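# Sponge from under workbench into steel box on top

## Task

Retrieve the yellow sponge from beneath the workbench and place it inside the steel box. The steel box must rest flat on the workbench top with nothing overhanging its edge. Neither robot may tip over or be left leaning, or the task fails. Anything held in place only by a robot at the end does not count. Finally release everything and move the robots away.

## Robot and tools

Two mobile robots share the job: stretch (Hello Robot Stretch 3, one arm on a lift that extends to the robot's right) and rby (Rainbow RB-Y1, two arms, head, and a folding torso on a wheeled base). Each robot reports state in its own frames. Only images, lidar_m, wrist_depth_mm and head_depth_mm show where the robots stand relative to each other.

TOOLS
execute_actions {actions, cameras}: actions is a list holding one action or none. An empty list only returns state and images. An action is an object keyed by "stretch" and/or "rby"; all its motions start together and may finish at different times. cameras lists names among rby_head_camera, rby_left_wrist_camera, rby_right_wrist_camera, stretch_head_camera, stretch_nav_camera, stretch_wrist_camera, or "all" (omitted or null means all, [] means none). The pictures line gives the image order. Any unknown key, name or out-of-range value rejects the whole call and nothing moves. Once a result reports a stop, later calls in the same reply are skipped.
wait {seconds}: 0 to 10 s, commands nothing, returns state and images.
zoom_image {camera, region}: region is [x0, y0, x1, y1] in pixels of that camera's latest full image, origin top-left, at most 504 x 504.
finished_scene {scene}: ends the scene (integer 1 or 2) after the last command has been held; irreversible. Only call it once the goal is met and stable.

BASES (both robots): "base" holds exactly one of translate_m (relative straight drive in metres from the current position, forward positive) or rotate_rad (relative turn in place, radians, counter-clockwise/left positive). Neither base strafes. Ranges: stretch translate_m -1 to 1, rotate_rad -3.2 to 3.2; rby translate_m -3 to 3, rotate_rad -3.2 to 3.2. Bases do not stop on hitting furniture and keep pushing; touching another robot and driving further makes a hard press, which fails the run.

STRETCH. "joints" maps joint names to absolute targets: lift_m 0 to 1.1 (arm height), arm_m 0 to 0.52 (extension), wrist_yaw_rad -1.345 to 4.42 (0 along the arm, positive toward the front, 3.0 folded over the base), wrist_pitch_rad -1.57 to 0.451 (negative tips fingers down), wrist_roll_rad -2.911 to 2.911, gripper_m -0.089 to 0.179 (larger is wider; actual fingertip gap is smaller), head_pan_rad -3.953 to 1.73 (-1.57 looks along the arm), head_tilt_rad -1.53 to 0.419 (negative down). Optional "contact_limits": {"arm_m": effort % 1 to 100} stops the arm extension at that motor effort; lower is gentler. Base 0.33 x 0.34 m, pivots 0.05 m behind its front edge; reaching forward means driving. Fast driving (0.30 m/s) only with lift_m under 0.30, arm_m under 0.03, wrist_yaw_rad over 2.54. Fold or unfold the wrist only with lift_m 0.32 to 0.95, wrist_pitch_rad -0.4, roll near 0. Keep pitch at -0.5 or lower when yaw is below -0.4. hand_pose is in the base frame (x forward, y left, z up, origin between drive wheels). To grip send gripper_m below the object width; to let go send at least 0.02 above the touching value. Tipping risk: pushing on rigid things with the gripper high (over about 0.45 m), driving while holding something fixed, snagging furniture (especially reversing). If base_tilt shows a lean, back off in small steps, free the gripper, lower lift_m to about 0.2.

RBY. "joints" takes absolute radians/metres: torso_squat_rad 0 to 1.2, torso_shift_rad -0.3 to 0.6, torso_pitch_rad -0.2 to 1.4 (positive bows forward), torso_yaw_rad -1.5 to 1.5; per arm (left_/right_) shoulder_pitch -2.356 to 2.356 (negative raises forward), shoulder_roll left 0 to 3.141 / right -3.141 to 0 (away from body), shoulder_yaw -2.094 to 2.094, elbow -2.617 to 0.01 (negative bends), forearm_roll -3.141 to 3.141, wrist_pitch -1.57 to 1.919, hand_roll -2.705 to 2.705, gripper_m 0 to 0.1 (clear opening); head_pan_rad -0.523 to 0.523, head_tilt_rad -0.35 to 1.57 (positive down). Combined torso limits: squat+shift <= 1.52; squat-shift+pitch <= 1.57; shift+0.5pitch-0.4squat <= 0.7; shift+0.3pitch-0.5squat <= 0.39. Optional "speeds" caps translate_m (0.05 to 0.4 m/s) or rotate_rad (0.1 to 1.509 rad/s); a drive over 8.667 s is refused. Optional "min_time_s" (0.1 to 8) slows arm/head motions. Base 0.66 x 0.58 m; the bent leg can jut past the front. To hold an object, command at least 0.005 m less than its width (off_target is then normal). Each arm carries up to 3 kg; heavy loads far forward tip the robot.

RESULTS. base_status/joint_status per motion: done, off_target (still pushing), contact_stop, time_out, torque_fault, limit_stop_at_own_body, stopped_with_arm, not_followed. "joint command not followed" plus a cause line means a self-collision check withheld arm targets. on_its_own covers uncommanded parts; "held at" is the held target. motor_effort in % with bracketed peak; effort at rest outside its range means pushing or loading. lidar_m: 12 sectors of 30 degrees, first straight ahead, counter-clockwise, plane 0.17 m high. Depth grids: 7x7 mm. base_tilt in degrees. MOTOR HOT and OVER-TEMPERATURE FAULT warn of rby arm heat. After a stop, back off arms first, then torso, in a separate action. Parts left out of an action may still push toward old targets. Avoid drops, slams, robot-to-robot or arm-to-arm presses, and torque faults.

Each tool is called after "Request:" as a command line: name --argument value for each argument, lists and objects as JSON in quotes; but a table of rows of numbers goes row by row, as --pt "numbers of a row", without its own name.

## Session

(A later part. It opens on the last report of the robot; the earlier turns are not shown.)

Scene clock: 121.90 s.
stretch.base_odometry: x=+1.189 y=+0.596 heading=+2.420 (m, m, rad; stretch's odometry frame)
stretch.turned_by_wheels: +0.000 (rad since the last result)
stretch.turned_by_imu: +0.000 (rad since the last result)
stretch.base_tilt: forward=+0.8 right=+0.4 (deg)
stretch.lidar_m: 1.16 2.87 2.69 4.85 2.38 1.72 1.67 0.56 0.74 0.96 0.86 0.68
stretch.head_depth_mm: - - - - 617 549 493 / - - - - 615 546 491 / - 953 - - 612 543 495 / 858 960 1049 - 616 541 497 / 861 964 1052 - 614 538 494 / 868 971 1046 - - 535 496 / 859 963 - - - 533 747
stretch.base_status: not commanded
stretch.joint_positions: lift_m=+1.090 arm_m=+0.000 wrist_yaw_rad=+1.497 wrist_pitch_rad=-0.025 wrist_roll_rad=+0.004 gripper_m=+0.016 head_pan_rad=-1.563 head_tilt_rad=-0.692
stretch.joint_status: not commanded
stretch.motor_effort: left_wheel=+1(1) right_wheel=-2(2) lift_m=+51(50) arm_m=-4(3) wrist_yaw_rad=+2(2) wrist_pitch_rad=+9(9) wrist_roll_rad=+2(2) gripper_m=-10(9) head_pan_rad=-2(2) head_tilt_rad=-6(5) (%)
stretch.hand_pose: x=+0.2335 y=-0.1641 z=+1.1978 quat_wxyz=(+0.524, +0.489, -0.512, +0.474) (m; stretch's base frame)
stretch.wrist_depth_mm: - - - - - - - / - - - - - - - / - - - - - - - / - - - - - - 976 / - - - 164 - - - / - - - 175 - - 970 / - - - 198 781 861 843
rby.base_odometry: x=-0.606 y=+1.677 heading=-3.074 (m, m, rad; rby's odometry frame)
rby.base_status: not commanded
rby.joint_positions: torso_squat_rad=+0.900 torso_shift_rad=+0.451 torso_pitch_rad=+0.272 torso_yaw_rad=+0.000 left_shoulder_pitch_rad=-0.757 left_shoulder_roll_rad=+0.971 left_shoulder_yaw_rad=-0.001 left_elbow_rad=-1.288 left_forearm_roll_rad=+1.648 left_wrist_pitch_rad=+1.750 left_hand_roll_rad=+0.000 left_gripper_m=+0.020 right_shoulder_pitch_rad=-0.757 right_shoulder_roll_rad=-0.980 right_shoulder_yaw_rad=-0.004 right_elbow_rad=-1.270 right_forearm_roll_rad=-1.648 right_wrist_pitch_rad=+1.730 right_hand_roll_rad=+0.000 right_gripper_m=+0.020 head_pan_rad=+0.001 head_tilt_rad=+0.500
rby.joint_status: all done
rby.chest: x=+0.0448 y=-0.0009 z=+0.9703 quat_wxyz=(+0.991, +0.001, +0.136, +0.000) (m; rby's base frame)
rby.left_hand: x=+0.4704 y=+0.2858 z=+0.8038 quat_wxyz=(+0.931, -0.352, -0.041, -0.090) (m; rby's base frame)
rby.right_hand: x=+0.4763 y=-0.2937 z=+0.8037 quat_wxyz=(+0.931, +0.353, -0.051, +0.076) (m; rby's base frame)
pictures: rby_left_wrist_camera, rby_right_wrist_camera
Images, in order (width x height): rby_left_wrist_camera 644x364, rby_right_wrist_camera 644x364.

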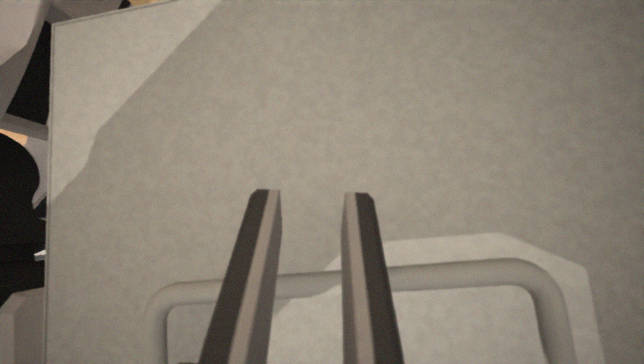

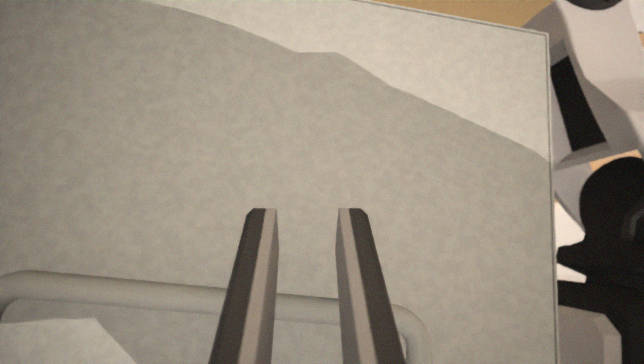

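Request:
execute_actions --actions '[{"rby":{"joints":{"torso_squat_rad":0.4,"torso_shift_rad":0.25}},"stretch":{"base":{"translate_m":-0.3}}}]' --cameras '[]'

Request:
execute_actions --actions '[{"rby":{"base":{"translate_m":-1.6},"speeds":{"translate_m":0.3}}}]' --cameras '[]'

Request:
execute_actions --actions '[{"rby":{"base":{"rotate_rad":-1.63},"speeds":{"rotate_rad":0.6},"joints":{"head_tilt_rad":0.0}},"stretch":{"joints":{"head_pan_rad":-0.3,"head_tilt_rad":-0.4}}}]' --cameras '["rby_head_camera","stretch_head_camera","stretch_nav_camera"]'

Scene clock: 127.20 s.
stretch.base_odometry: x=+1.415 y=+0.398 heading=+2.420 (m, m, rad; stretch's odometry frame)
stretch.turned_by_wheels: +0.000 (rad since the last result)
stretch.turned_by_imu: +0.000 (rad since the last result)
stretch.base_tilt: forward=+0.6 right=+0.1 (deg)
stretch.lidar_m: 1.16 2.93 2.88 4.86 1.95 1.40 1.37 1.42 0.33 0.87 0.99 0.96
stretch.head_depth_mm: - - - - 617 549 492 / - - - - 615 547 492 / - 954 - - 613 543 497 / 860 961 1030 - 616 541 497 / 865 967 1054 - 615 539 495 / 868 973 1045 - - 535 497 / 860 961 - - - 533 748
stretch.base_status: done
stretch.joint_positions: lift_m=+1.090 arm_m=+0.000 wrist_yaw_rad=+1.497 wrist_pitch_rad=-0.025 wrist_roll_rad=+0.004 gripper_m=+0.016 head_pan_rad=-1.563 head_tilt_rad=-0.692
stretch.joint_status: not commanded
stretch.motor_effort: left_wheel=+1(4) right_wheel=-1(6) lift_m=+51(51) arm_m=-4(3) wrist_yaw_rad=+3(1) wrist_pitch_rad=+9(9) wrist_roll_rad=+2(2) gripper_m=-10(10) head_pan_rad=-2(3) head_tilt_rad=-5(6) (%)
stretch.hand_pose: x=+0.2335 y=-0.1641 z=+1.1979 quat_wxyz=(+0.523, +0.489, -0.512, +0.474) (m; stretch's base frame)
stretch.wrist_depth_mm: - - - - - - 998 / - - - - - - - / - - - - - - - / - - - - - - 996 / - - - 165 - - 999 / - - - 176 - - 996 / - - - 200 785 853 835
rby.base_odometry: x=-0.606 y=+1.677 heading=-3.075 (m, m, rad; rby's odometry frame)
rby.base_status: not commanded
rby.joint_positions: torso_squat_rad=+0.400 torso_shift_rad=+0.251 torso_pitch_rad=+0.272 torso_yaw_rad=+0.000 left_shoulder_pitch_rad=-0.757 left_shoulder_roll_rad=+0.971 left_shoulder_yaw_rad=-0.001 left_elbow_rad=-1.288 left_forearm_roll_rad=+1.648 left_wrist_pitch_rad=+1.750 left_hand_roll_rad=+0.000 left_gripper_m=+0.020 right_shoulder_pitch_rad=-0.756 right_shoulder_roll_rad=-0.980 right_shoulder_yaw_rad=-0.004 right_elbow_rad=-1.270 right_forearm_roll_rad=-1.648 right_wrist_pitch_rad=+1.730 right_hand_roll_rad=+0.000 right_gripper_m=+0.020 head_pan_rad=+0.001 head_tilt_rad=+0.500
rby.joint_status: all done
rby.chest: x=+0.0151 y=-0.0012 z=+1.2032 quat_wxyz=(+0.991, +0.001, +0.136, +0.000) (m; rby's base frame)
rby.left_hand: x=+0.4408 y=+0.2856 z=+1.0366 quat_wxyz=(+0.931, -0.352, -0.041, -0.090) (m; rby's base frame)
rby.right_hand: x=+0.4466 y=-0.2940 z=+1.0365 quat_wxyz=(+0.931, +0.353, -0.051, +0.076) (m; rby's base frame)
pictures: none
No camera images: the call's "cameras" was empty. Leave "cameras" out to get every camera's image.

Scene clock: 133.63 s.
stretch.base_odometry: x=+1.415 y=+0.398 heading=+2.420 (m, m, rad; stretch's odometry frame)
stretch.turned_by_wheels: +0.000 (rad since the last result)
stretch.turned_by_imu: +0.001 (rad since the last result)
stretch.base_tilt: forward=+0.7 right=+0.3 (deg)
stretch.lidar_m: 1.16 3.35 2.02 2.02 1.95 1.41 1.37 1.42 0.33 0.87 0.99 0.96
stretch.head_depth_mm: - - - - 619 548 492 / - - - - 615 546 492 / - 957 - - 611 542 497 / 857 965 1030 - 618 540 496 / 864 964 1048 - 615 539 494 / 868 971 1048 - - 535 498 / 858 962 - - - 534 749
stretch.base_status: not commanded
stretch.joint_positions: lift_m=+1.090 arm_m=+0.000 wrist_yaw_rad=+1.497 wrist_pitch_rad=-0.025 wrist_roll_rad=+0.004 gripper_m=+0.016 head_pan_rad=-1.563 head_tilt_rad=-0.692
stretch.joint_status: not commanded
stretch.motor_effort: left_wheel=+1(1) right_wheel=-2(2) lift_m=+51(50) arm_m=-3(4) wrist_yaw_rad=+2(2) wrist_pitch_rad=+9(9) wrist_roll_rad=+2(2) gripper_m=-9(10) head_pan_rad=-2(3) head_tilt_rad=-5(5) (%)
stretch.hand_pose: x=+0.2335 y=-0.1641 z=+1.1979 quat_wxyz=(+0.523, +0.489, -0.512, +0.474) (m; stretch's base frame)
stretch.wrist_depth_mm: - - - - - - 983 / - - - - - - - / - - - - - - 995 / - - - - - - - / - - - 164 - - - / - - - 175 - - 973 / - - - 199 778 836 877
rby.base_odometry: x=+0.990 y=+1.785 heading=-3.074 (m, m, rad; rby's odometry frame)
rby.base_status: done
rby.joint_positions: torso_squat_rad=+0.400 torso_shift_rad=+0.251 torso_pitch_rad=+0.272 torso_yaw_rad=+0.000 left_shoulder_pitch_rad=-0.757 left_shoulder_roll_rad=+0.971 left_shoulder_yaw_rad=-0.001 left_elbow_rad=-1.288 left_forearm_roll_rad=+1.648 left_wrist_pitch_rad=+1.750 left_hand_roll_rad=+0.000 left_gripper_m=+0.020 right_shoulder_pitch_rad=-0.756 right_shoulder_roll_rad=-0.981 right_shoulder_yaw_rad=-0.004 right_elbow_rad=-1.270 right_forearm_roll_rad=-1.648 right_wrist_pitch_rad=+1.730 right_hand_roll_rad=+0.000 right_gripper_m=+0.020 head_pan_rad=+0.001 head_tilt_rad=+0.500
rby.joint_status: not commanded
rby.chest: x=+0.0151 y=-0.0012 z=+1.2032 quat_wxyz=(+0.991, +0.001, +0.136, +0.000) (m; rby's base frame)
rby.left_hand: x=+0.4407 y=+0.2857 z=+1.0366 quat_wxyz=(+0.931, -0.352, -0.041, -0.090) (m; rby's base frame)
rby.right_hand: x=+0.4465 y=-0.2941 z=+1.0364 quat_wxyz=(+0.931, +0.353, -0.051, +0.076) (m; rby's base frame)
pictures: none
No camera images: the call's "cameras" was empty. Leave "cameras" out to get every camera's image.

Scene clock: 137.87 s.
stretch.base_odometry: x=+1.415 y=+0.398 heading=+2.420 (m, m, rad; stretch's odometry frame)
stretch.turned_by_wheels: +0.000 (rad since the last result)
stretch.turned_by_imu: +0.001 (rad since the last result)
stretch.base_tilt: forward=+0.7 right=+0.3 (deg)
stretch.lidar_m: 1.17 3.36 2.19 4.87 1.96 1.40 1.37 1.42 0.33 0.87 1.00 0.96
stretch.head_depth_mm: 1637 1674 1696 - 818 706 570 / 1953 2009 2064 - 811 700 583 / 2423 2529 2631 1302 869 722 931 / 2894 3062 3295 1290 990 1175 1308 / 2814 3050 3265 1586 1771 1674 1403 / 2755 2946 3172 3149 2220 1714 1397 / 2689 2876 3074 3084 2208 1704 1388
stretch.base_status: not commanded
stretch.joint_positions: lift_m=+1.090 arm_m=+0.000 wrist_yaw_rad=+1.497 wrist_pitch_rad=-0.025 wrist_roll_rad=+0.004 gripper_m=+0.016 head_pan_rad=-0.307 head_tilt_rad=-0.409
stretch.joint_status: all done
stretch.motor_effort: left_wheel=+1(1) right_wheel=-2(1) lift_m=+50(51) arm_m=-4(4) wrist_yaw_rad=+2(2) wrist_pitch_rad=+9(9) wrist_roll_rad=+2(2) gripper_m=-11(9) head_pan_rad=+3(33) head_tilt_rad=+6(33) (%)
stretch.hand_pose: x=+0.2335 y=-0.1641 z=+1.1979 quat_wxyz=(+0.523, +0.489, -0.512, +0.474) (m; stretch's base frame)
stretch.wrist_depth_mm: - - - - - - - / - - - - - - 987 / - - - - - - 999 / - - - - - - - / - - - 165 - - - / - - - 176 - - 981 / - - - 198 776 830 839
rby.base_odometry: x=+0.990 y=+1.785 heading=+1.579 (m, m, rad; rby's odometry frame)
rby.base_status: done
rby.joint_positions: torso_squat_rad=+0.400 torso_shift_rad=+0.251 torso_pitch_rad=+0.272 torso_yaw_rad=+0.000 left_shoulder_pitch_rad=-0.757 left_shoulder_roll_rad=+0.971 left_shoulder_yaw_rad=-0.001 left_elbow_rad=-1.288 left_forearm_roll_rad=+1.648 left_wrist_pitch_rad=+1.750 left_hand_roll_rad=+0.000 left_gripper_m=+0.020 right_shoulder_pitch_rad=-0.756 right_shoulder_roll_rad=-0.981 right_shoulder_yaw_rad=-0.004 right_elbow_rad=-1.270 right_forearm_roll_rad=-1.648 right_wrist_pitch_rad=+1.730 right_hand_roll_rad=+0.000 right_gripper_m=+0.020 head_pan_rad=+0.001 head_tilt_rad=+0.000
rby.joint_status: all done
rby.chest: x=+0.0151 y=-0.0012 z=+1.2032 quat_wxyz=(+0.991, +0.001, +0.136, +0.000) (m; rby's base frame)
rby.left_hand: x=+0.4407 y=+0.2858 z=+1.0366 quat_wxyz=(+0.931, -0.352, -0.041, -0.090) (m; rby's base frame)
rby.right_hand: x=+0.4466 y=-0.2941 z=+1.0364 quat_wxyz=(+0.931, +0.353, -0.051, +0.076) (m; rby's base frame)
pictures: rby_head_camera, stretch_head_camera (sideways: a quarter turn clockwise sets it upright), stretch_nav_camera (sideways: a quarter turn counterclockwise sets it upright)
Images, in order (width x height): rby_head_camera 896x504, stretch_head_camera 896x504, stretch_nav_camera 672x504.

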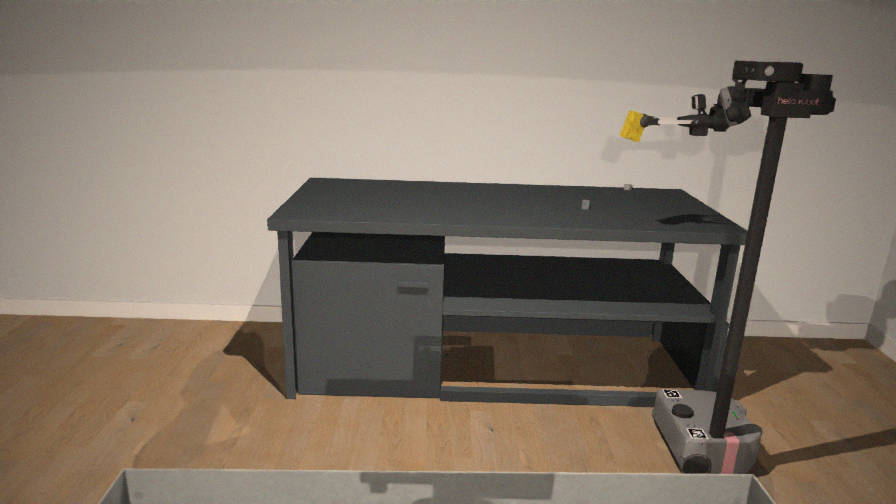

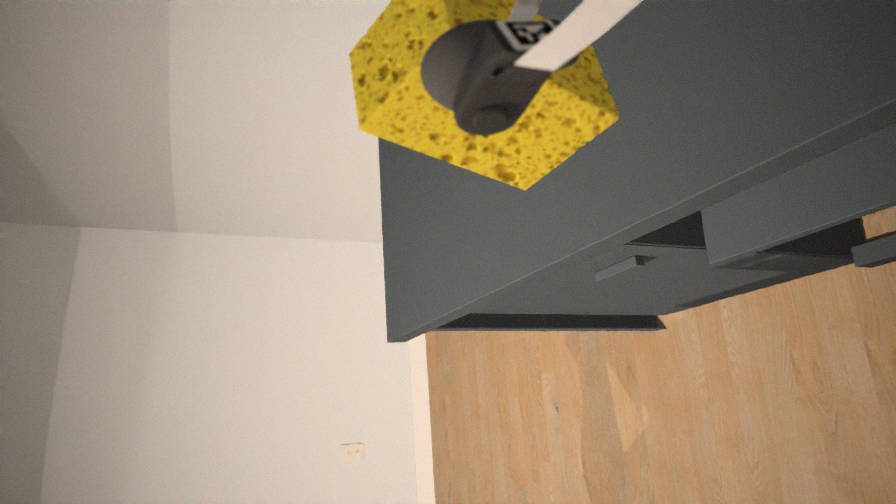

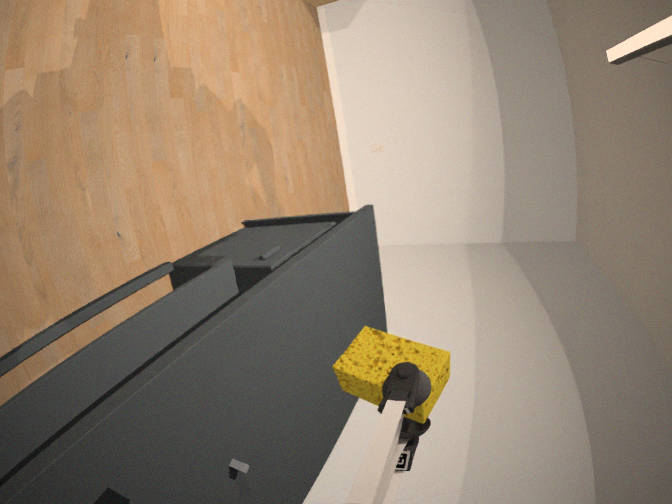

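Request:
execute_actions --actions '[{"rby":{"base":{"rotate_rad":-0.05},"speeds":{"rotate_rad":0.3}},"stretch":{"base":{"translate_m":-0.4}}}]' --cameras '[]'

Request:
execute_actions --actions '[{"rby":{"base":{"translate_m":1.55},"speeds":{"translate_m":0.3}},"stretch":{"joints":{"head_pan_rad":0.1,"head_tilt_rad":-0.6}}}]' --cameras '["stretch_head_camera","stretch_nav_camera","rby_left_wrist_camera"]'

Scene clock: 143.97 s.
stretch.base_odometry: x=+1.715 y=+0.134 heading=+2.420 (m, m, rad; stretch's odometry frame)
stretch.turned_by_wheels: +0.000 (rad since the last result)
stretch.turned_by_imu: +0.000 (rad since the last result)
stretch.base_tilt: forward=+0.6 right=+0.3 (deg)
stretch.lidar_m: 1.34 3.69 2.35 3.86 1.36 0.99 0.97 1.01 1.06 0.59 0.32 1.36
stretch.head_depth_mm: 1639 1678 1692 - 816 707 570 / 1959 2015 2035 - 812 700 584 / 2449 2515 2460 1303 869 723 932 / 3152 3369 3370 1292 992 1213 1339 / 3174 3385 3545 1576 1892 1661 1402 / 3065 3318 3547 3179 2208 1714 1392 / 3039 3233 3421 3096 2207 1698 1392
stretch.base_status: done
stretch.joint_positions: lift_m=+1.090 arm_m=+0.000 wrist_yaw_rad=+1.497 wrist_pitch_rad=-0.025 wrist_roll_rad=+0.004 gripper_m=+0.016 head_pan_rad=-0.307 head_tilt_rad=-0.409
stretch.joint_status: not commanded
stretch.motor_effort: left_wheel=+1(3) right_wheel=-2(6) lift_m=+51(50) arm_m=-4(3) wrist_yaw_rad=+2(2) wrist_pitch_rad=+9(9) wrist_roll_rad=+2(2) gripper_m=-10(10) head_pan_rad=+3(3) head_tilt_rad=+5(5) (%)
stretch.hand_pose: x=+0.2335 y=-0.1641 z=+1.1979 quat_wxyz=(+0.523, +0.489, -0.512, +0.474) (m; stretch's base frame)
stretch.wrist_depth_mm: - - - - - - - / - - - - - - 998 / - - - - - - - / - - - - - - - / - - - 163 - - 996 / - - - 177 - - - / - - - 199 771 813 837
rby.base_odometry: x=+0.990 y=+1.785 heading=+1.530 (m, m, rad; rby's odometry frame)
rby.base_status: done
rby.joint_positions: torso_squat_rad=+0.400 torso_shift_rad=+0.251 torso_pitch_rad=+0.272 torso_yaw_rad=+0.000 left_shoulder_pitch_rad=-0.757 left_shoulder_roll_rad=+0.971 left_shoulder_yaw_rad=-0.001 left_elbow_rad=-1.288 left_forearm_roll_rad=+1.648 left_wrist_pitch_rad=+1.750 left_hand_roll_rad=+0.000 left_gripper_m=+0.020 right_shoulder_pitch_rad=-0.756 right_shoulder_roll_rad=-0.981 right_shoulder_yaw_rad=-0.004 right_elbow_rad=-1.270 right_forearm_roll_rad=-1.648 right_wrist_pitch_rad=+1.730 right_hand_roll_rad=+0.000 right_gripper_m=+0.020 head_pan_rad=+0.001 head_tilt_rad=+0.000
rby.joint_status: not commanded
rby.chest: x=+0.0151 y=-0.0012 z=+1.2032 quat_wxyz=(+0.991, +0.001, +0.136, +0.000) (m; rby's base frame)
rby.left_hand: x=+0.4407 y=+0.2858 z=+1.0366 quat_wxyz=(+0.931, -0.352, -0.041, -0.090) (m; rby's base frame)
rby.right_hand: x=+0.4466 y=-0.2941 z=+1.0364 quat_wxyz=(+0.931, +0.353, -0.051, +0.076) (m; rby's base frame)
pictures: none
No camera images: the call's "cameras" was empty. Leave "cameras" out to get every camera's image.

Scene clock: 150.23 s.
stretch.base_odometry: x=+1.715 y=+0.134 heading=+2.420 (m, m, rad; stretch's odometry frame)
stretch.turned_by_wheels: +0.000 (rad since the last result)
stretch.turned_by_imu: +0.001 (rad since the last result)
stretch.base_tilt: forward=+0.5 right=+0.4 (deg)
stretch.lidar_m: 1.34 1.08 1.48 3.89 1.37 0.99 0.98 1.01 1.06 0.59 0.32 1.36
stretch.head_depth_mm: 3048 3238 1379 1425 1271 1091 1211 / 3095 3383 3196 2150 1770 1479 1264 / 3067 1279 3006 2312 1808 1483 1254 / 1354 871 927 2280 1790 1477 1251 / 629 717 2689 2263 1784 1462 1242 / 612 798 2943 2262 1712 1462 1234 / 975 3615 1365 1733 1550 1426 1238
stretch.base_status: not commanded
stretch.joint_positions: lift_m=+1.090 arm_m=+0.000 wrist_yaw_rad=+1.497 wrist_pitch_rad=-0.025 wrist_roll_rad=+0.004 gripper_m=+0.016 head_pan_rad=+0.093 head_tilt_rad=-0.592
stretch.joint_status: all done
stretch.motor_effort: left_wheel=+1(1) right_wheel=-2(2) lift_m=+50(50) arm_m=-4(3) wrist_yaw_rad=+2(3) wrist_pitch_rad=+8(9) wrist_roll_rad=+2(1) gripper_m=-10(10) head_pan_rad=+3(20) head_tilt_rad=-6(27) (%)
stretch.hand_pose: x=+0.2335 y=-0.1641 z=+1.1979 quat_wxyz=(+0.523, +0.489, -0.512, +0.474) (m; stretch's base frame)
stretch.wrist_depth_mm: - - - - - - - / - - - - - - - / 959 - - - - - 991 / 797 741 - - - - 978 / - 880 866 165 - - 994 / - - - 176 - - - / - - - 199 791 816 855
rby.base_odometry: x=+1.054 y=+3.334 heading=+1.530 (m, m, rad; rby's odometry frame)
rby.base_status: done
rby.joint_positions: torso_squat_rad=+0.400 torso_shift_rad=+0.251 torso_pitch_rad=+0.272 torso_yaw_rad=+0.000 left_shoulder_pitch_rad=-0.757 left_shoulder_roll_rad=+0.971 left_shoulder_yaw_rad=-0.001 left_elbow_rad=-1.288 left_forearm_roll_rad=+1.648 left_wrist_pitch_rad=+1.750 left_hand_roll_rad=+0.000 left_gripper_m=+0.020 right_shoulder_pitch_rad=-0.756 right_shoulder_roll_rad=-0.981 right_shoulder_yaw_rad=-0.004 right_elbow_rad=-1.270 right_forearm_roll_rad=-1.648 right_wrist_pitch_rad=+1.730 right_hand_roll_rad=+0.000 right_gripper_m=+0.020 head_pan_rad=+0.001 head_tilt_rad=+0.000
rby.joint_status: not commanded
rby.chest: x=+0.0152 y=-0.0012 z=+1.2032 quat_wxyz=(+0.991, +0.001, +0.136, +0.000) (m; rby's base frame)
rby.left_hand: x=+0.4408 y=+0.2858 z=+1.0365 quat_wxyz=(+0.931, -0.352, -0.041, -0.090) (m; rby's base frame)
rby.right_hand: x=+0.4467 y=-0.2942 z=+1.0363 quat_wxyz=(+0.931, +0.353, -0.051, +0.076) (m; rby's base frame)
pictures: rby_left_wrist_camera, stretch_head_camera (sideways: a quarter turn clockwise sets it upright), stretch_nav_camera (sideways: a quarter turn counterclockwise sets it upright)
Images, in order (width x height): rby_left_wrist_camera 644x364, stretch_head_camera 896x504, stretch_nav_camera 672x504.

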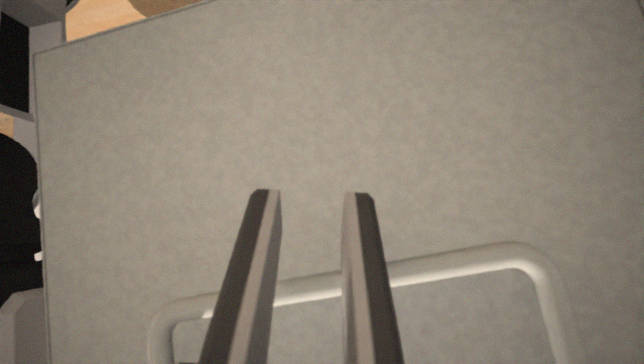

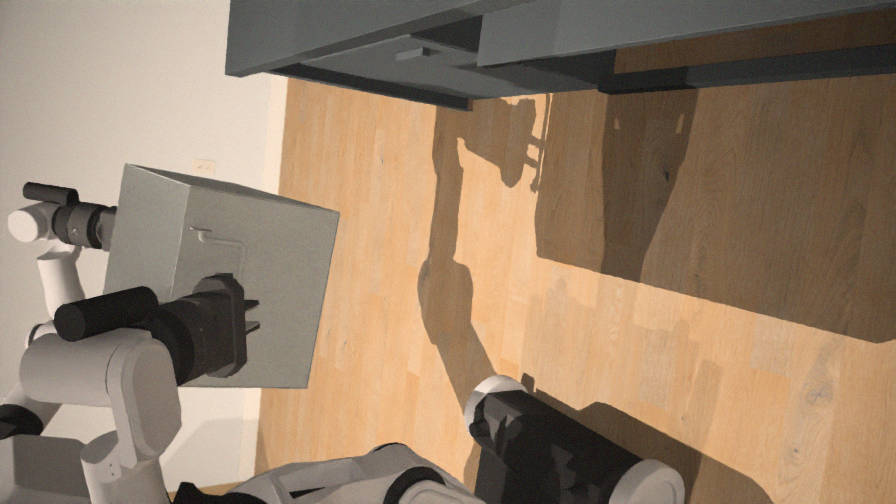

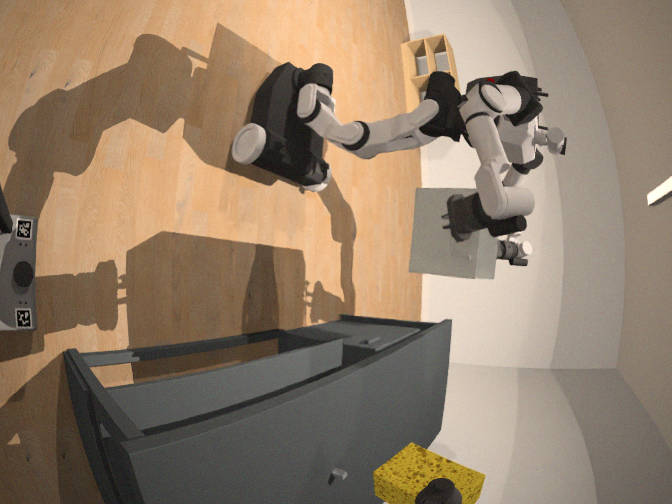

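Request:
execute_actions --actions '[{"rby":{"base":{"translate_m":0.3},"speeds":{"translate_m":0.15}}}]' --cameras '["stretch_head_camera"]'

Scene clock: 153.30 s.
stretch.base_odometry: x=+1.715 y=+0.134 heading=+2.420 (m, m, rad; stretch's odometry frame)
stretch.turned_by_wheels: +0.000 (rad since the last result)
stretch.turned_by_imu: +0.000 (rad since the last result)
stretch.base_tilt: forward=+0.6 right=+0.2 (deg)
stretch.lidar_m: 1.00 0.94 5.07 3.85 1.37 0.98 0.97 1.01 1.06 0.59 0.32 1.35
stretch.head_depth_mm: 571 584 869 1421 1266 1092 1211 / 1352 607 887 2144 1764 1482 1264 / 1326 832 3012 2304 1802 1480 1253 / 1244 621 3159 2294 1796 1467 1254 / 701 664 1307 1730 1568 1413 1245 / 700 1078 1246 1454 1498 1396 1241 / 958 1130 3055 2251 1482 1450 1239
stretch.base_status: not commanded
stretch.joint_positions: lift_m=+1.090 arm_m=+0.000 wrist_yaw_rad=+1.497 wrist_pitch_rad=-0.025 wrist_roll_rad=+0.004 gripper_m=+0.016 head_pan_rad=+0.093 head_tilt_rad=-0.592
stretch.joint_status: not commanded
stretch.motor_effort: left_wheel=+1(1) right_wheel=-2(2) lift_m=+50(50) arm_m=-3(3) wrist_yaw_rad=+2(2) wrist_pitch_rad=+9(9) wrist_roll_rad=+2(1) gripper_m=-11(10) head_pan_rad=+3(3) head_tilt_rad=-4(5) (%)
stretch.hand_pose: x=+0.2335 y=-0.1641 z=+1.1979 quat_wxyz=(+0.523, +0.489, -0.512, +0.474) (m; stretch's base frame)
stretch.wrist_depth_mm: - - - - - - 970 / - - - - - - - / - 892 - - - - - / - 610 605 925 - - - / - - - 164 - - - / - - - 176 - - - / - - - 199 781 820 859
rby.base_odometry: x=+1.067 y=+3.633 heading=+1.530 (m, m, rad; rby's odometry frame)
rby.base_status: done
rby.joint_positions: torso_squat_rad=+0.400 torso_shift_rad=+0.251 torso_pitch_rad=+0.272 torso_yaw_rad=+0.000 left_shoulder_pitch_rad=-0.757 left_shoulder_roll_rad=+0.971 left_shoulder_yaw_rad=-0.001 left_elbow_rad=-1.288 left_forearm_roll_rad=+1.648 left_wrist_pitch_rad=+1.750 left_hand_roll_rad=+0.000 left_gripper_m=+0.020 right_shoulder_pitch_rad=-0.756 right_shoulder_roll_rad=-0.981 right_shoulder_yaw_rad=-0.004 right_elbow_rad=-1.270 right_forearm_roll_rad=-1.648 right_wrist_pitch_rad=+1.730 right_hand_roll_rad=+0.000 right_gripper_m=+0.020 head_pan_rad=+0.001 head_tilt_rad=+0.000
rby.joint_status: not commanded
rby.chest: x=+0.0152 y=-0.0012 z=+1.2032 quat_wxyz=(+0.991, +0.001, +0.136, +0.000) (m; rby's base frame)
rby.left_hand: x=+0.4408 y=+0.2858 z=+1.0365 quat_wxyz=(+0.931, -0.352, -0.041, -0.090) (m; rby's base frame)
rby.right_hand: x=+0.4466 y=-0.2942 z=+1.0364 quat_wxyz=(+0.931, +0.353, -0.051, +0.076) (m; rby's base frame)
pictures: stretch_head_camera (sideways: a quarter turn clockwise sets it upright)
Images, in order (width x height): stretch_head_camera 896x504.

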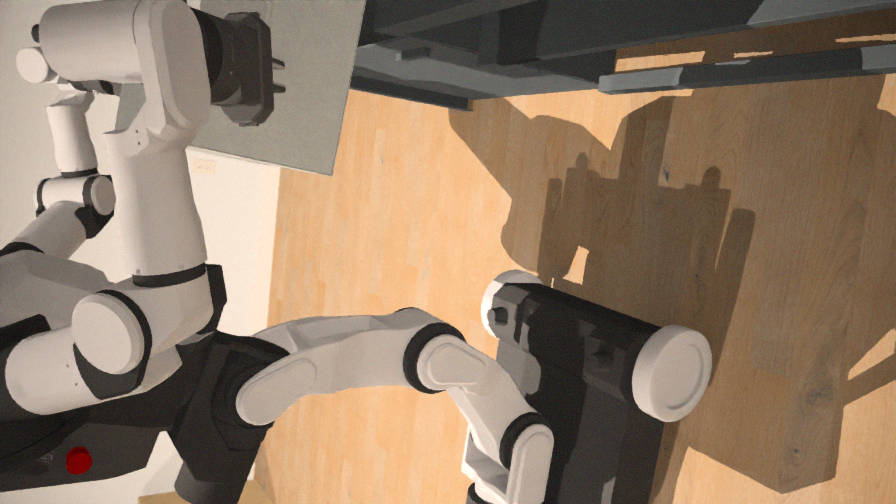

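Request:
execute_actions --actions '[{"rby":{"base":{"translate_m":0.33},"speeds":{"translate_m":0.15},"joints":{"head_tilt_rad":0.7}}}]' --cameras '[]'

Request:
execute_actions --actions '[{"rby":{"joints":{"torso_squat_rad":0.55,"torso_shift_rad":0.45}}}]' --cameras '["stretch_head_camera","rby_left_wrist_camera","rby_head_camera"]'

Scene clock: 156.87 s.
stretch.base_odometry: x=+1.715 y=+0.134 heading=+2.420 (m, m, rad; stretch's odometry frame)
stretch.turned_by_wheels: +0.000 (rad since the last result)
stretch.turned_by_imu: +0.001 (rad since the last result)
stretch.base_tilt: forward=+0.7 right=+0.4 (deg)
stretch.lidar_m: 0.88 1.00 5.09 3.88 1.36 0.98 0.98 1.01 1.06 0.59 0.32 1.35
stretch.head_depth_mm: 642 647 1376 1423 1271 1093 1211 / 695 983 3214 2153 1764 1484 1258 / 858 978 1109 1240 1587 1373 1257 / 928 1065 2856 2272 1461 1383 1250 / 3165 3440 3119 2267 1454 1423 1250 / 3216 3558 3098 2259 1487 1461 1242 / 3300 3564 3059 2241 1759 1451 1234
stretch.base_status: not commanded
stretch.joint_positions: lift_m=+1.090 arm_m=+0.000 wrist_yaw_rad=+1.497 wrist_pitch_rad=-0.025 wrist_roll_rad=+0.004 gripper_m=+0.016 head_pan_rad=+0.093 head_tilt_rad=-0.592
stretch.joint_status: not commanded
stretch.motor_effort: left_wheel=+1(1) right_wheel=-2(2) lift_m=+51(50) arm_m=-3(4) wrist_yaw_rad=+2(2) wrist_pitch_rad=+9(9) wrist_roll_rad=+1(2) gripper_m=-9(10) head_pan_rad=+2(2) head_tilt_rad=-6(5) (%)
stretch.hand_pose: x=+0.2335 y=-0.1641 z=+1.1979 quat_wxyz=(+0.523, +0.489, -0.512, +0.474) (m; stretch's base frame)
stretch.wrist_depth_mm: - - - - - - 960 / - - - - - - - / - - 814 - - - - / - - - 627 632 - - / - - - 165 877 - - / - - - 175 - - 974 / - - - 198 781 830 835
rby.base_odometry: x=+1.080 y=+3.963 heading=+1.530 (m, m, rad; rby's odometry frame)
rby.base_status: done
rby.joint_positions: torso_squat_rad=+0.400 torso_shift_rad=+0.251 torso_pitch_rad=+0.272 torso_yaw_rad=+0.000 left_shoulder_pitch_rad=-0.757 left_shoulder_roll_rad=+0.971 left_shoulder_yaw_rad=-0.001 left_elbow_rad=-1.288 left_forearm_roll_rad=+1.648 left_wrist_pitch_rad=+1.750 left_hand_roll_rad=+0.000 left_gripper_m=+0.020 right_shoulder_pitch_rad=-0.756 right_shoulder_roll_rad=-0.981 right_shoulder_yaw_rad=-0.004 right_elbow_rad=-1.270 right_forearm_roll_rad=-1.648 right_wrist_pitch_rad=+1.730 right_hand_roll_rad=+0.000 right_gripper_m=+0.020 head_pan_rad=+0.001 head_tilt_rad=+0.700
rby.joint_status: all done
rby.chest: x=+0.0152 y=-0.0012 z=+1.2032 quat_wxyz=(+0.991, +0.001, +0.136, +0.000) (m; rby's base frame)
rby.left_hand: x=+0.4408 y=+0.2858 z=+1.0365 quat_wxyz=(+0.931, -0.351, -0.041, -0.090) (m; rby's base frame)
rby.right_hand: x=+0.4466 y=-0.2942 z=+1.0364 quat_wxyz=(+0.931, +0.353, -0.051, +0.076) (m; rby's base frame)
pictures: none
No camera images: the call's "cameras" was empty. Leave "cameras" out to get every camera's image.

Scene clock: 159.00 s.
stretch.base_odometry: x=+1.715 y=+0.134 heading=+2.420 (m, m, rad; stretch's odometry frame)
stretch.turned_by_wheels: +0.000 (rad since the last result)
stretch.turned_by_imu: +0.000 (rad since the last result)
stretch.base_tilt: forward=+0.6 right=+0.5 (deg)
stretch.lidar_m: 0.88 1.00 5.08 3.86 1.36 0.99 0.98 1.01 1.07 0.59 0.32 1.35
stretch.head_depth_mm: 835 818 1369 1418 1274 1092 1213 / 867 943 1104 1293 1759 1485 1257 / 3016 1019 1111 1437 1491 1374 1255 / 3129 3435 2844 2276 1447 1378 1247 / 3166 3586 3125 2271 1454 1420 1245 / 3260 3548 3112 2252 1489 1456 1240 / 3279 3580 3073 2257 1766 1450 1233
stretch.base_status: not commanded
stretch.joint_positions: lift_m=+1.090 arm_m=+0.000 wrist_yaw_rad=+1.497 wrist_pitch_rad=-0.025 wrist_roll_rad=+0.004 gripper_m=+0.016 head_pan_rad=+0.093 head_tilt_rad=-0.592
stretch.joint_status: not commanded
stretch.motor_effort: left_wheel=+1(1) right_wheel=-2(2) lift_m=+50(50) arm_m=-4(3) wrist_yaw_rad=+2(2) wrist_pitch_rad=+9(9) wrist_roll_rad=+2(2) gripper_m=-11(10) head_pan_rad=+3(3) head_tilt_rad=-5(5) (%)
stretch.hand_pose: x=+0.2335 y=-0.1641 z=+1.1979 quat_wxyz=(+0.523, +0.489, -0.512, +0.474) (m; stretch's base frame)
stretch.wrist_depth_mm: - - - - - - - / - - - - - - - / - - - - - - 997 / - - - 687 - - - / - - - 165 646 910 970 / - - - 176 901 - 1000 / - - - 197 786 808 845
rby.base_odometry: x=+1.080 y=+3.963 heading=+1.530 (m, m, rad; rby's odometry frame)
rby.base_status: not commanded
rby.joint_positions: torso_squat_rad=+0.550 torso_shift_rad=+0.451 torso_pitch_rad=+0.272 torso_yaw_rad=+0.000 left_shoulder_pitch_rad=-0.757 left_shoulder_roll_rad=+0.971 left_shoulder_yaw_rad=-0.001 left_elbow_rad=-1.288 left_forearm_roll_rad=+1.648 left_wrist_pitch_rad=+1.750 left_hand_roll_rad=+0.000 left_gripper_m=+0.020 right_shoulder_pitch_rad=-0.756 right_shoulder_roll_rad=-0.981 right_shoulder_yaw_rad=-0.004 right_elbow_rad=-1.270 right_forearm_roll_rad=-1.648 right_wrist_pitch_rad=+1.730 right_hand_roll_rad=+0.000 right_gripper_m=+0.020 head_pan_rad=+0.001 head_tilt_rad=+0.700
rby.joint_status: all done
rby.chest: x=+0.1154 y=-0.0011 z=+1.1157 quat_wxyz=(+0.991, +0.001, +0.136, +0.000) (m; rby's base frame)
rby.left_hand: x=+0.5409 y=+0.2859 z=+0.9489 quat_wxyz=(+0.931, -0.351, -0.041, -0.090) (m; rby's base frame)
rby.right_hand: x=+0.5468 y=-0.2941 z=+0.9488 quat_wxyz=(+0.931, +0.353, -0.051, +0.076) (m; rby's base frame)
pictures: rby_head_camera, rby_left_wrist_camera, stretch_head_camera (sideways: a quarter turn clockwise sets it upright)
Images, in order (width x height): rby_head_camera 896x504, rby_left_wrist_camera 644x364, stretch_head_camera 896x504.

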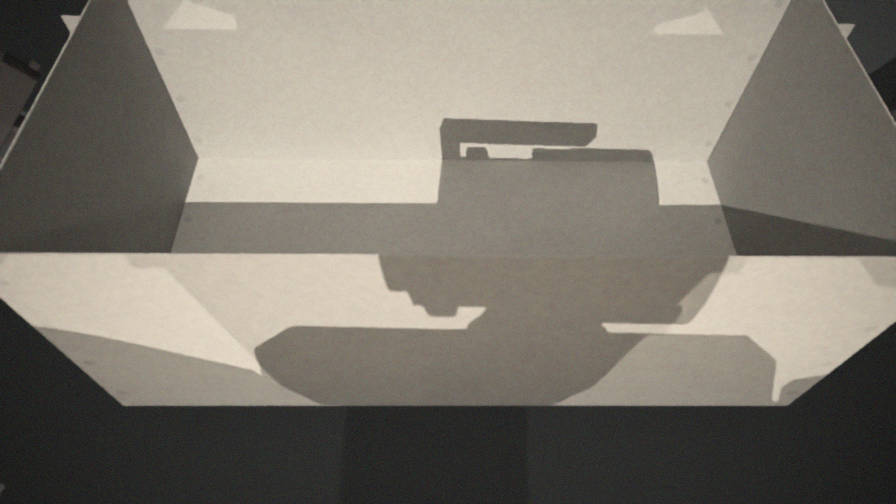

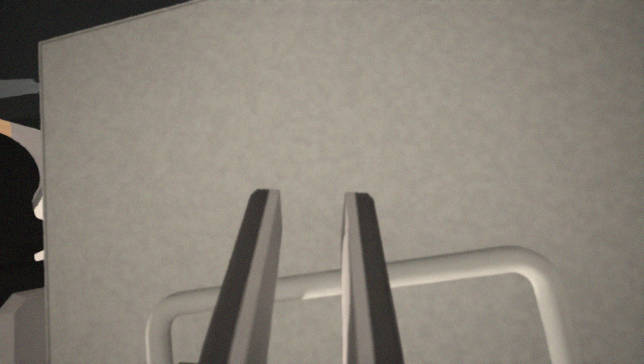

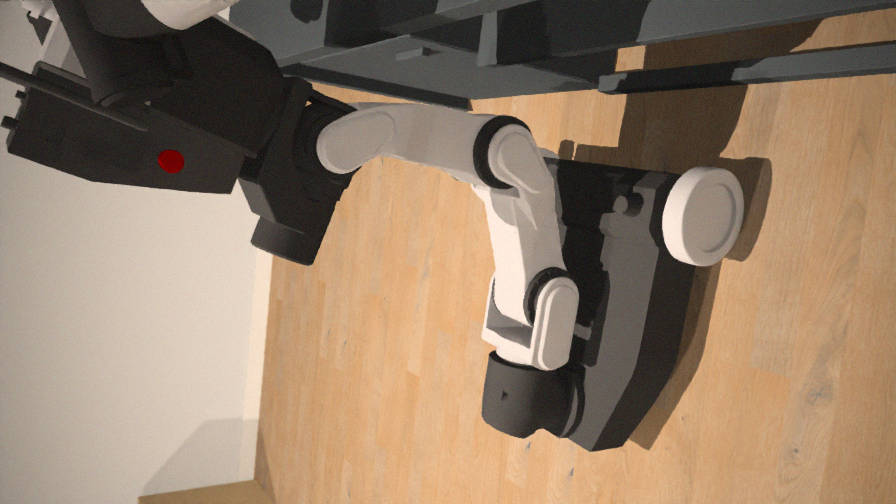

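Request:
execute_actions --actions '[{"rby":{"joints":{"torso_squat_rad":0.68}}}]' --cameras '["rby_left_wrist_camera","rby_right_wrist_camera"]'

Request:
execute_actions --actions '[{"rby":{"joints":{"torso_squat_rad":0.75}}}]' --cameras '["rby_left_wrist_camera","rby_right_wrist_camera","stretch_head_camera"]'

Scene clock: 160.63 s.
stretch.base_odometry: x=+1.715 y=+0.134 heading=+2.420 (m, m, rad; stretch's odometry frame)
stretch.turned_by_wheels: +0.000 (rad since the last result)
stretch.turned_by_imu: +0.000 (rad since the last result)
stretch.base_tilt: forward=+0.7 right=+0.2 (deg)
stretch.lidar_m: 0.88 1.00 5.06 3.88 1.36 0.98 0.98 1.01 1.06 0.59 0.32 1.35
stretch.head_depth_mm: 929 741 1221 1416 1270 1093 1217 / 911 843 1136 1375 1706 1495 1263 / 2982 982 1122 1476 1430 1373 1258 / 3159 3475 2703 2277 1437 1380 1251 / 3185 3511 3132 2278 1447 1430 1249 / 3236 3583 3093 2253 1486 1459 1240 / 3282 3557 3039 2242 1756 1452 1237
stretch.base_status: not commanded
stretch.joint_positions: lift_m=+1.090 arm_m=+0.000 wrist_yaw_rad=+1.497 wrist_pitch_rad=-0.025 wrist_roll_rad=+0.004 gripper_m=+0.016 head_pan_rad=+0.093 head_tilt_rad=-0.592
stretch.joint_status: not commanded
stretch.motor_effort: left_wheel=+1(1) right_wheel=-2(2) lift_m=+50(51) arm_m=-4(3) wrist_yaw_rad=+2(2) wrist_pitch_rad=+9(9) wrist_roll_rad=+2(2) gripper_m=-10(11) head_pan_rad=+2(2) head_tilt_rad=-6(5) (%)
stretch.hand_pose: x=+0.2335 y=-0.1641 z=+1.1979 quat_wxyz=(+0.523, +0.489, -0.512, +0.474) (m; stretch's base frame)
stretch.wrist_depth_mm: - - - - - - - / - - - - - - - / - - - - - - - / - - - 1000 - - - / - - - 164 677 - 978 / - - - 176 824 - - / - - - 198 779 835 850
rby.base_odometry: x=+1.080 y=+3.963 heading=+1.530 (m, m, rad; rby's odometry frame)
rby.base_status: not commanded
rby.joint_positions: torso_squat_rad=+0.680 torso_shift_rad=+0.450 torso_pitch_rad=+0.270 torso_yaw_rad=+0.000 left_shoulder_pitch_rad=-0.760 left_shoulder_roll_rad=+0.970 left_shoulder_yaw_rad=+0.000 left_elbow_rad=-1.290 left_forearm_roll_rad=+1.650 left_wrist_pitch_rad=+1.750 left_hand_roll_rad=+0.000 left_gripper_m=+0.020 right_shoulder_pitch_rad=-0.759 right_shoulder_roll_rad=-0.980 right_shoulder_yaw_rad=-0.004 right_elbow_rad=-1.272 right_forearm_roll_rad=-1.650 right_wrist_pitch_rad=+1.730 right_hand_roll_rad=+0.000 right_gripper_m=+0.020 head_pan_rad=+0.001 head_tilt_rad=+0.700
rby.joint_status: all done
rby.chest: x=+0.0913 y=-0.0010 z=+1.0688 quat_wxyz=(+0.991, +0.001, +0.135, +0.000) (m; rby's base frame)
rby.left_hand: x=+0.5180 y=+0.2846 z=+0.9047 quat_wxyz=(+0.930, -0.353, -0.044, -0.092) (m; rby's base frame)
rby.right_hand: x=+0.5239 y=-0.2927 z=+0.9047 quat_wxyz=(+0.931, +0.354, -0.054, +0.078) (m; rby's base frame)
pictures: rby_left_wrist_camera, rby_right_wrist_camera
Images, in order (width x height): rby_left_wrist_camera 644x364, rby_right_wrist_camera 644x364.

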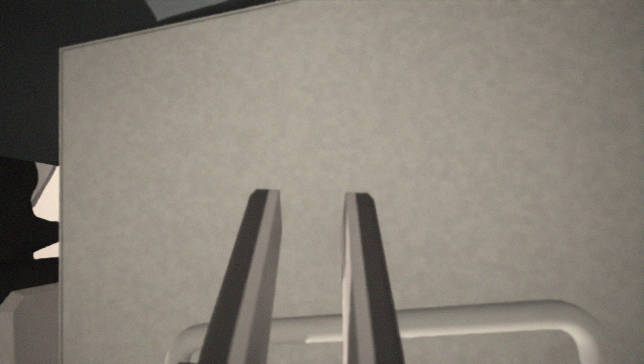

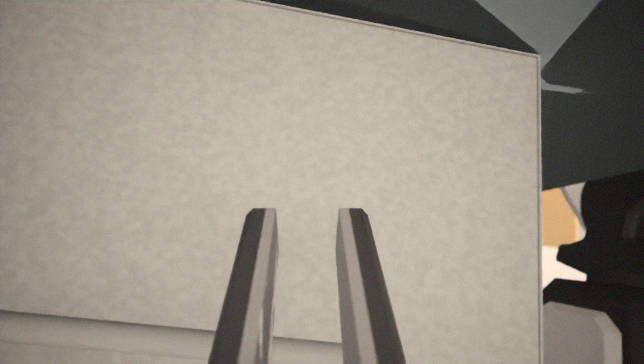

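Scene clock: 161.60 s.
stretch.base_odometry: x=+1.715 y=+0.134 heading=+2.420 (m, m, rad; stretch's odometry frame)
stretch.turned_by_wheels: +0.000 (rad since the last result)
stretch.turned_by_imu: +0.000 (rad since the last result)
stretch.base_tilt: forward=+0.6 right=+0.2 (deg)
stretch.lidar_m: 0.89 1.00 5.04 3.86 1.36 0.98 0.97 1.01 1.06 0.59 0.32 1.35
stretch.head_depth_mm: 2906 755 739 1419 1271 1091 1211 / 2968 798 1112 1790 1702 1481 1259 / 3028 972 1121 1460 1412 1377 1255 / 3151 3448 1212 2291 1443 1379 1251 / 3180 3503 3141 2271 1454 1428 1245 / 3247 3551 3098 2267 1490 1455 1241 / 3279 3524 3100 2244 1763 1455 1233
stretch.base_status: not commanded
stretch.joint_positions: lift_m=+1.090 arm_m=+0.000 wrist_yaw_rad=+1.497 wrist_pitch_rad=-0.025 wrist_roll_rad=+0.004 gripper_m=+0.016 head_pan_rad=+0.093 head_tilt_rad=-0.592
stretch.joint_status: not commanded
stretch.motor_effort: left_wheel=+1(1) right_wheel=-2(2) lift_m=+50(50) arm_m=-3(4) wrist_yaw_rad=+2(2) wrist_pitch_rad=+9(9) wrist_roll_rad=+2(2) gripper_m=-10(11) head_pan_rad=+3(2) head_tilt_rad=-6(5) (%)
stretch.hand_pose: x=+0.2335 y=-0.1641 z=+1.1979 quat_wxyz=(+0.523, +0.489, -0.512, +0.474) (m; stretch's base frame)
stretch.wrist_depth_mm: - - - - - - - / - - - - - - - / - - - - - - - / - - - - - - - / - - - 164 - - - / - - - 175 652 - 982 / - - - 200 792 851 855
rby.base_odometry: x=+1.080 y=+3.963 heading=+1.530 (m, m, rad; rby's odometry frame)
rby.base_status: not commanded
rby.joint_positions: torso_squat_rad=+0.750 torso_shift_rad=+0.450 torso_pitch_rad=+0.270 torso_yaw_rad=+0.000 left_shoulder_pitch_rad=-0.760 left_shoulder_roll_rad=+0.970 left_shoulder_yaw_rad=+0.000 left_elbow_rad=-1.290 left_forearm_roll_rad=+1.650 left_wrist_pitch_rad=+1.750 left_hand_roll_rad=+0.000 left_gripper_m=+0.020 right_shoulder_pitch_rad=-0.760 right_shoulder_roll_rad=-0.980 right_shoulder_yaw_rad=-0.005 right_elbow_rad=-1.272 right_forearm_roll_rad=-1.650 right_wrist_pitch_rad=+1.730 right_hand_roll_rad=+0.000 right_gripper_m=+0.020 head_pan_rad=+0.001 head_tilt_rad=+0.700
rby.joint_status: all done
rby.chest: x=+0.0773 y=-0.0010 z=+1.0399 quat_wxyz=(+0.991, +0.001, +0.135, +0.000) (m; rby's base frame)
rby.left_hand: x=+0.5040 y=+0.2846 z=+0.8759 quat_wxyz=(+0.930, -0.353, -0.044, -0.092) (m; rby's base frame)
rby.right_hand: x=+0.5100 y=-0.2926 z=+0.8759 quat_wxyz=(+0.930, +0.354, -0.054, +0.078) (m; rby's base frame)
pictures: rby_left_wrist_camera, rby_right_wrist_camera, stretch_head_camera (sideways: a quarter turn clockwise sets it upright)
Images, in order (width x height): rby_left_wrist_camera 644x364, rby_right_wrist_camera 644x364, stretch_head_camera 896x504.

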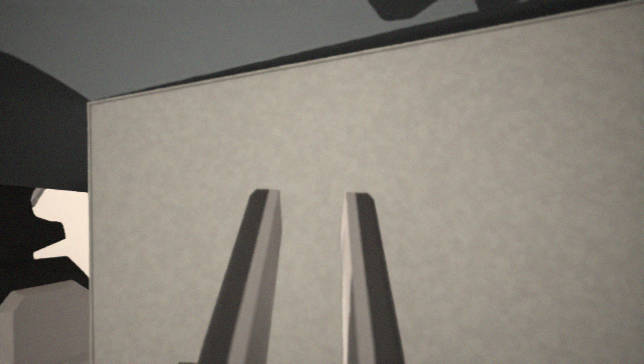

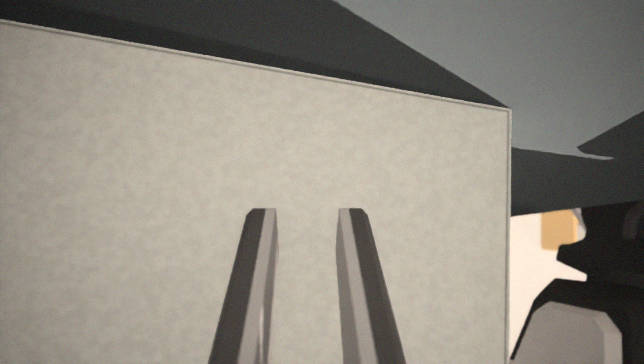

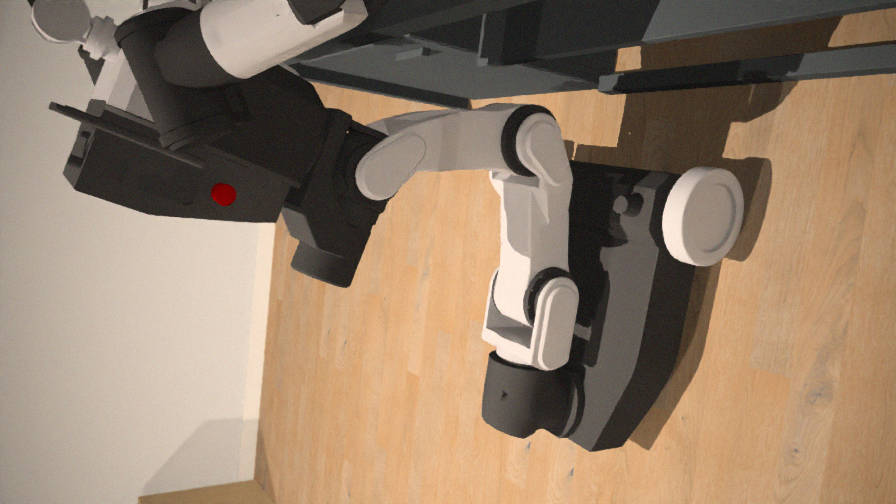

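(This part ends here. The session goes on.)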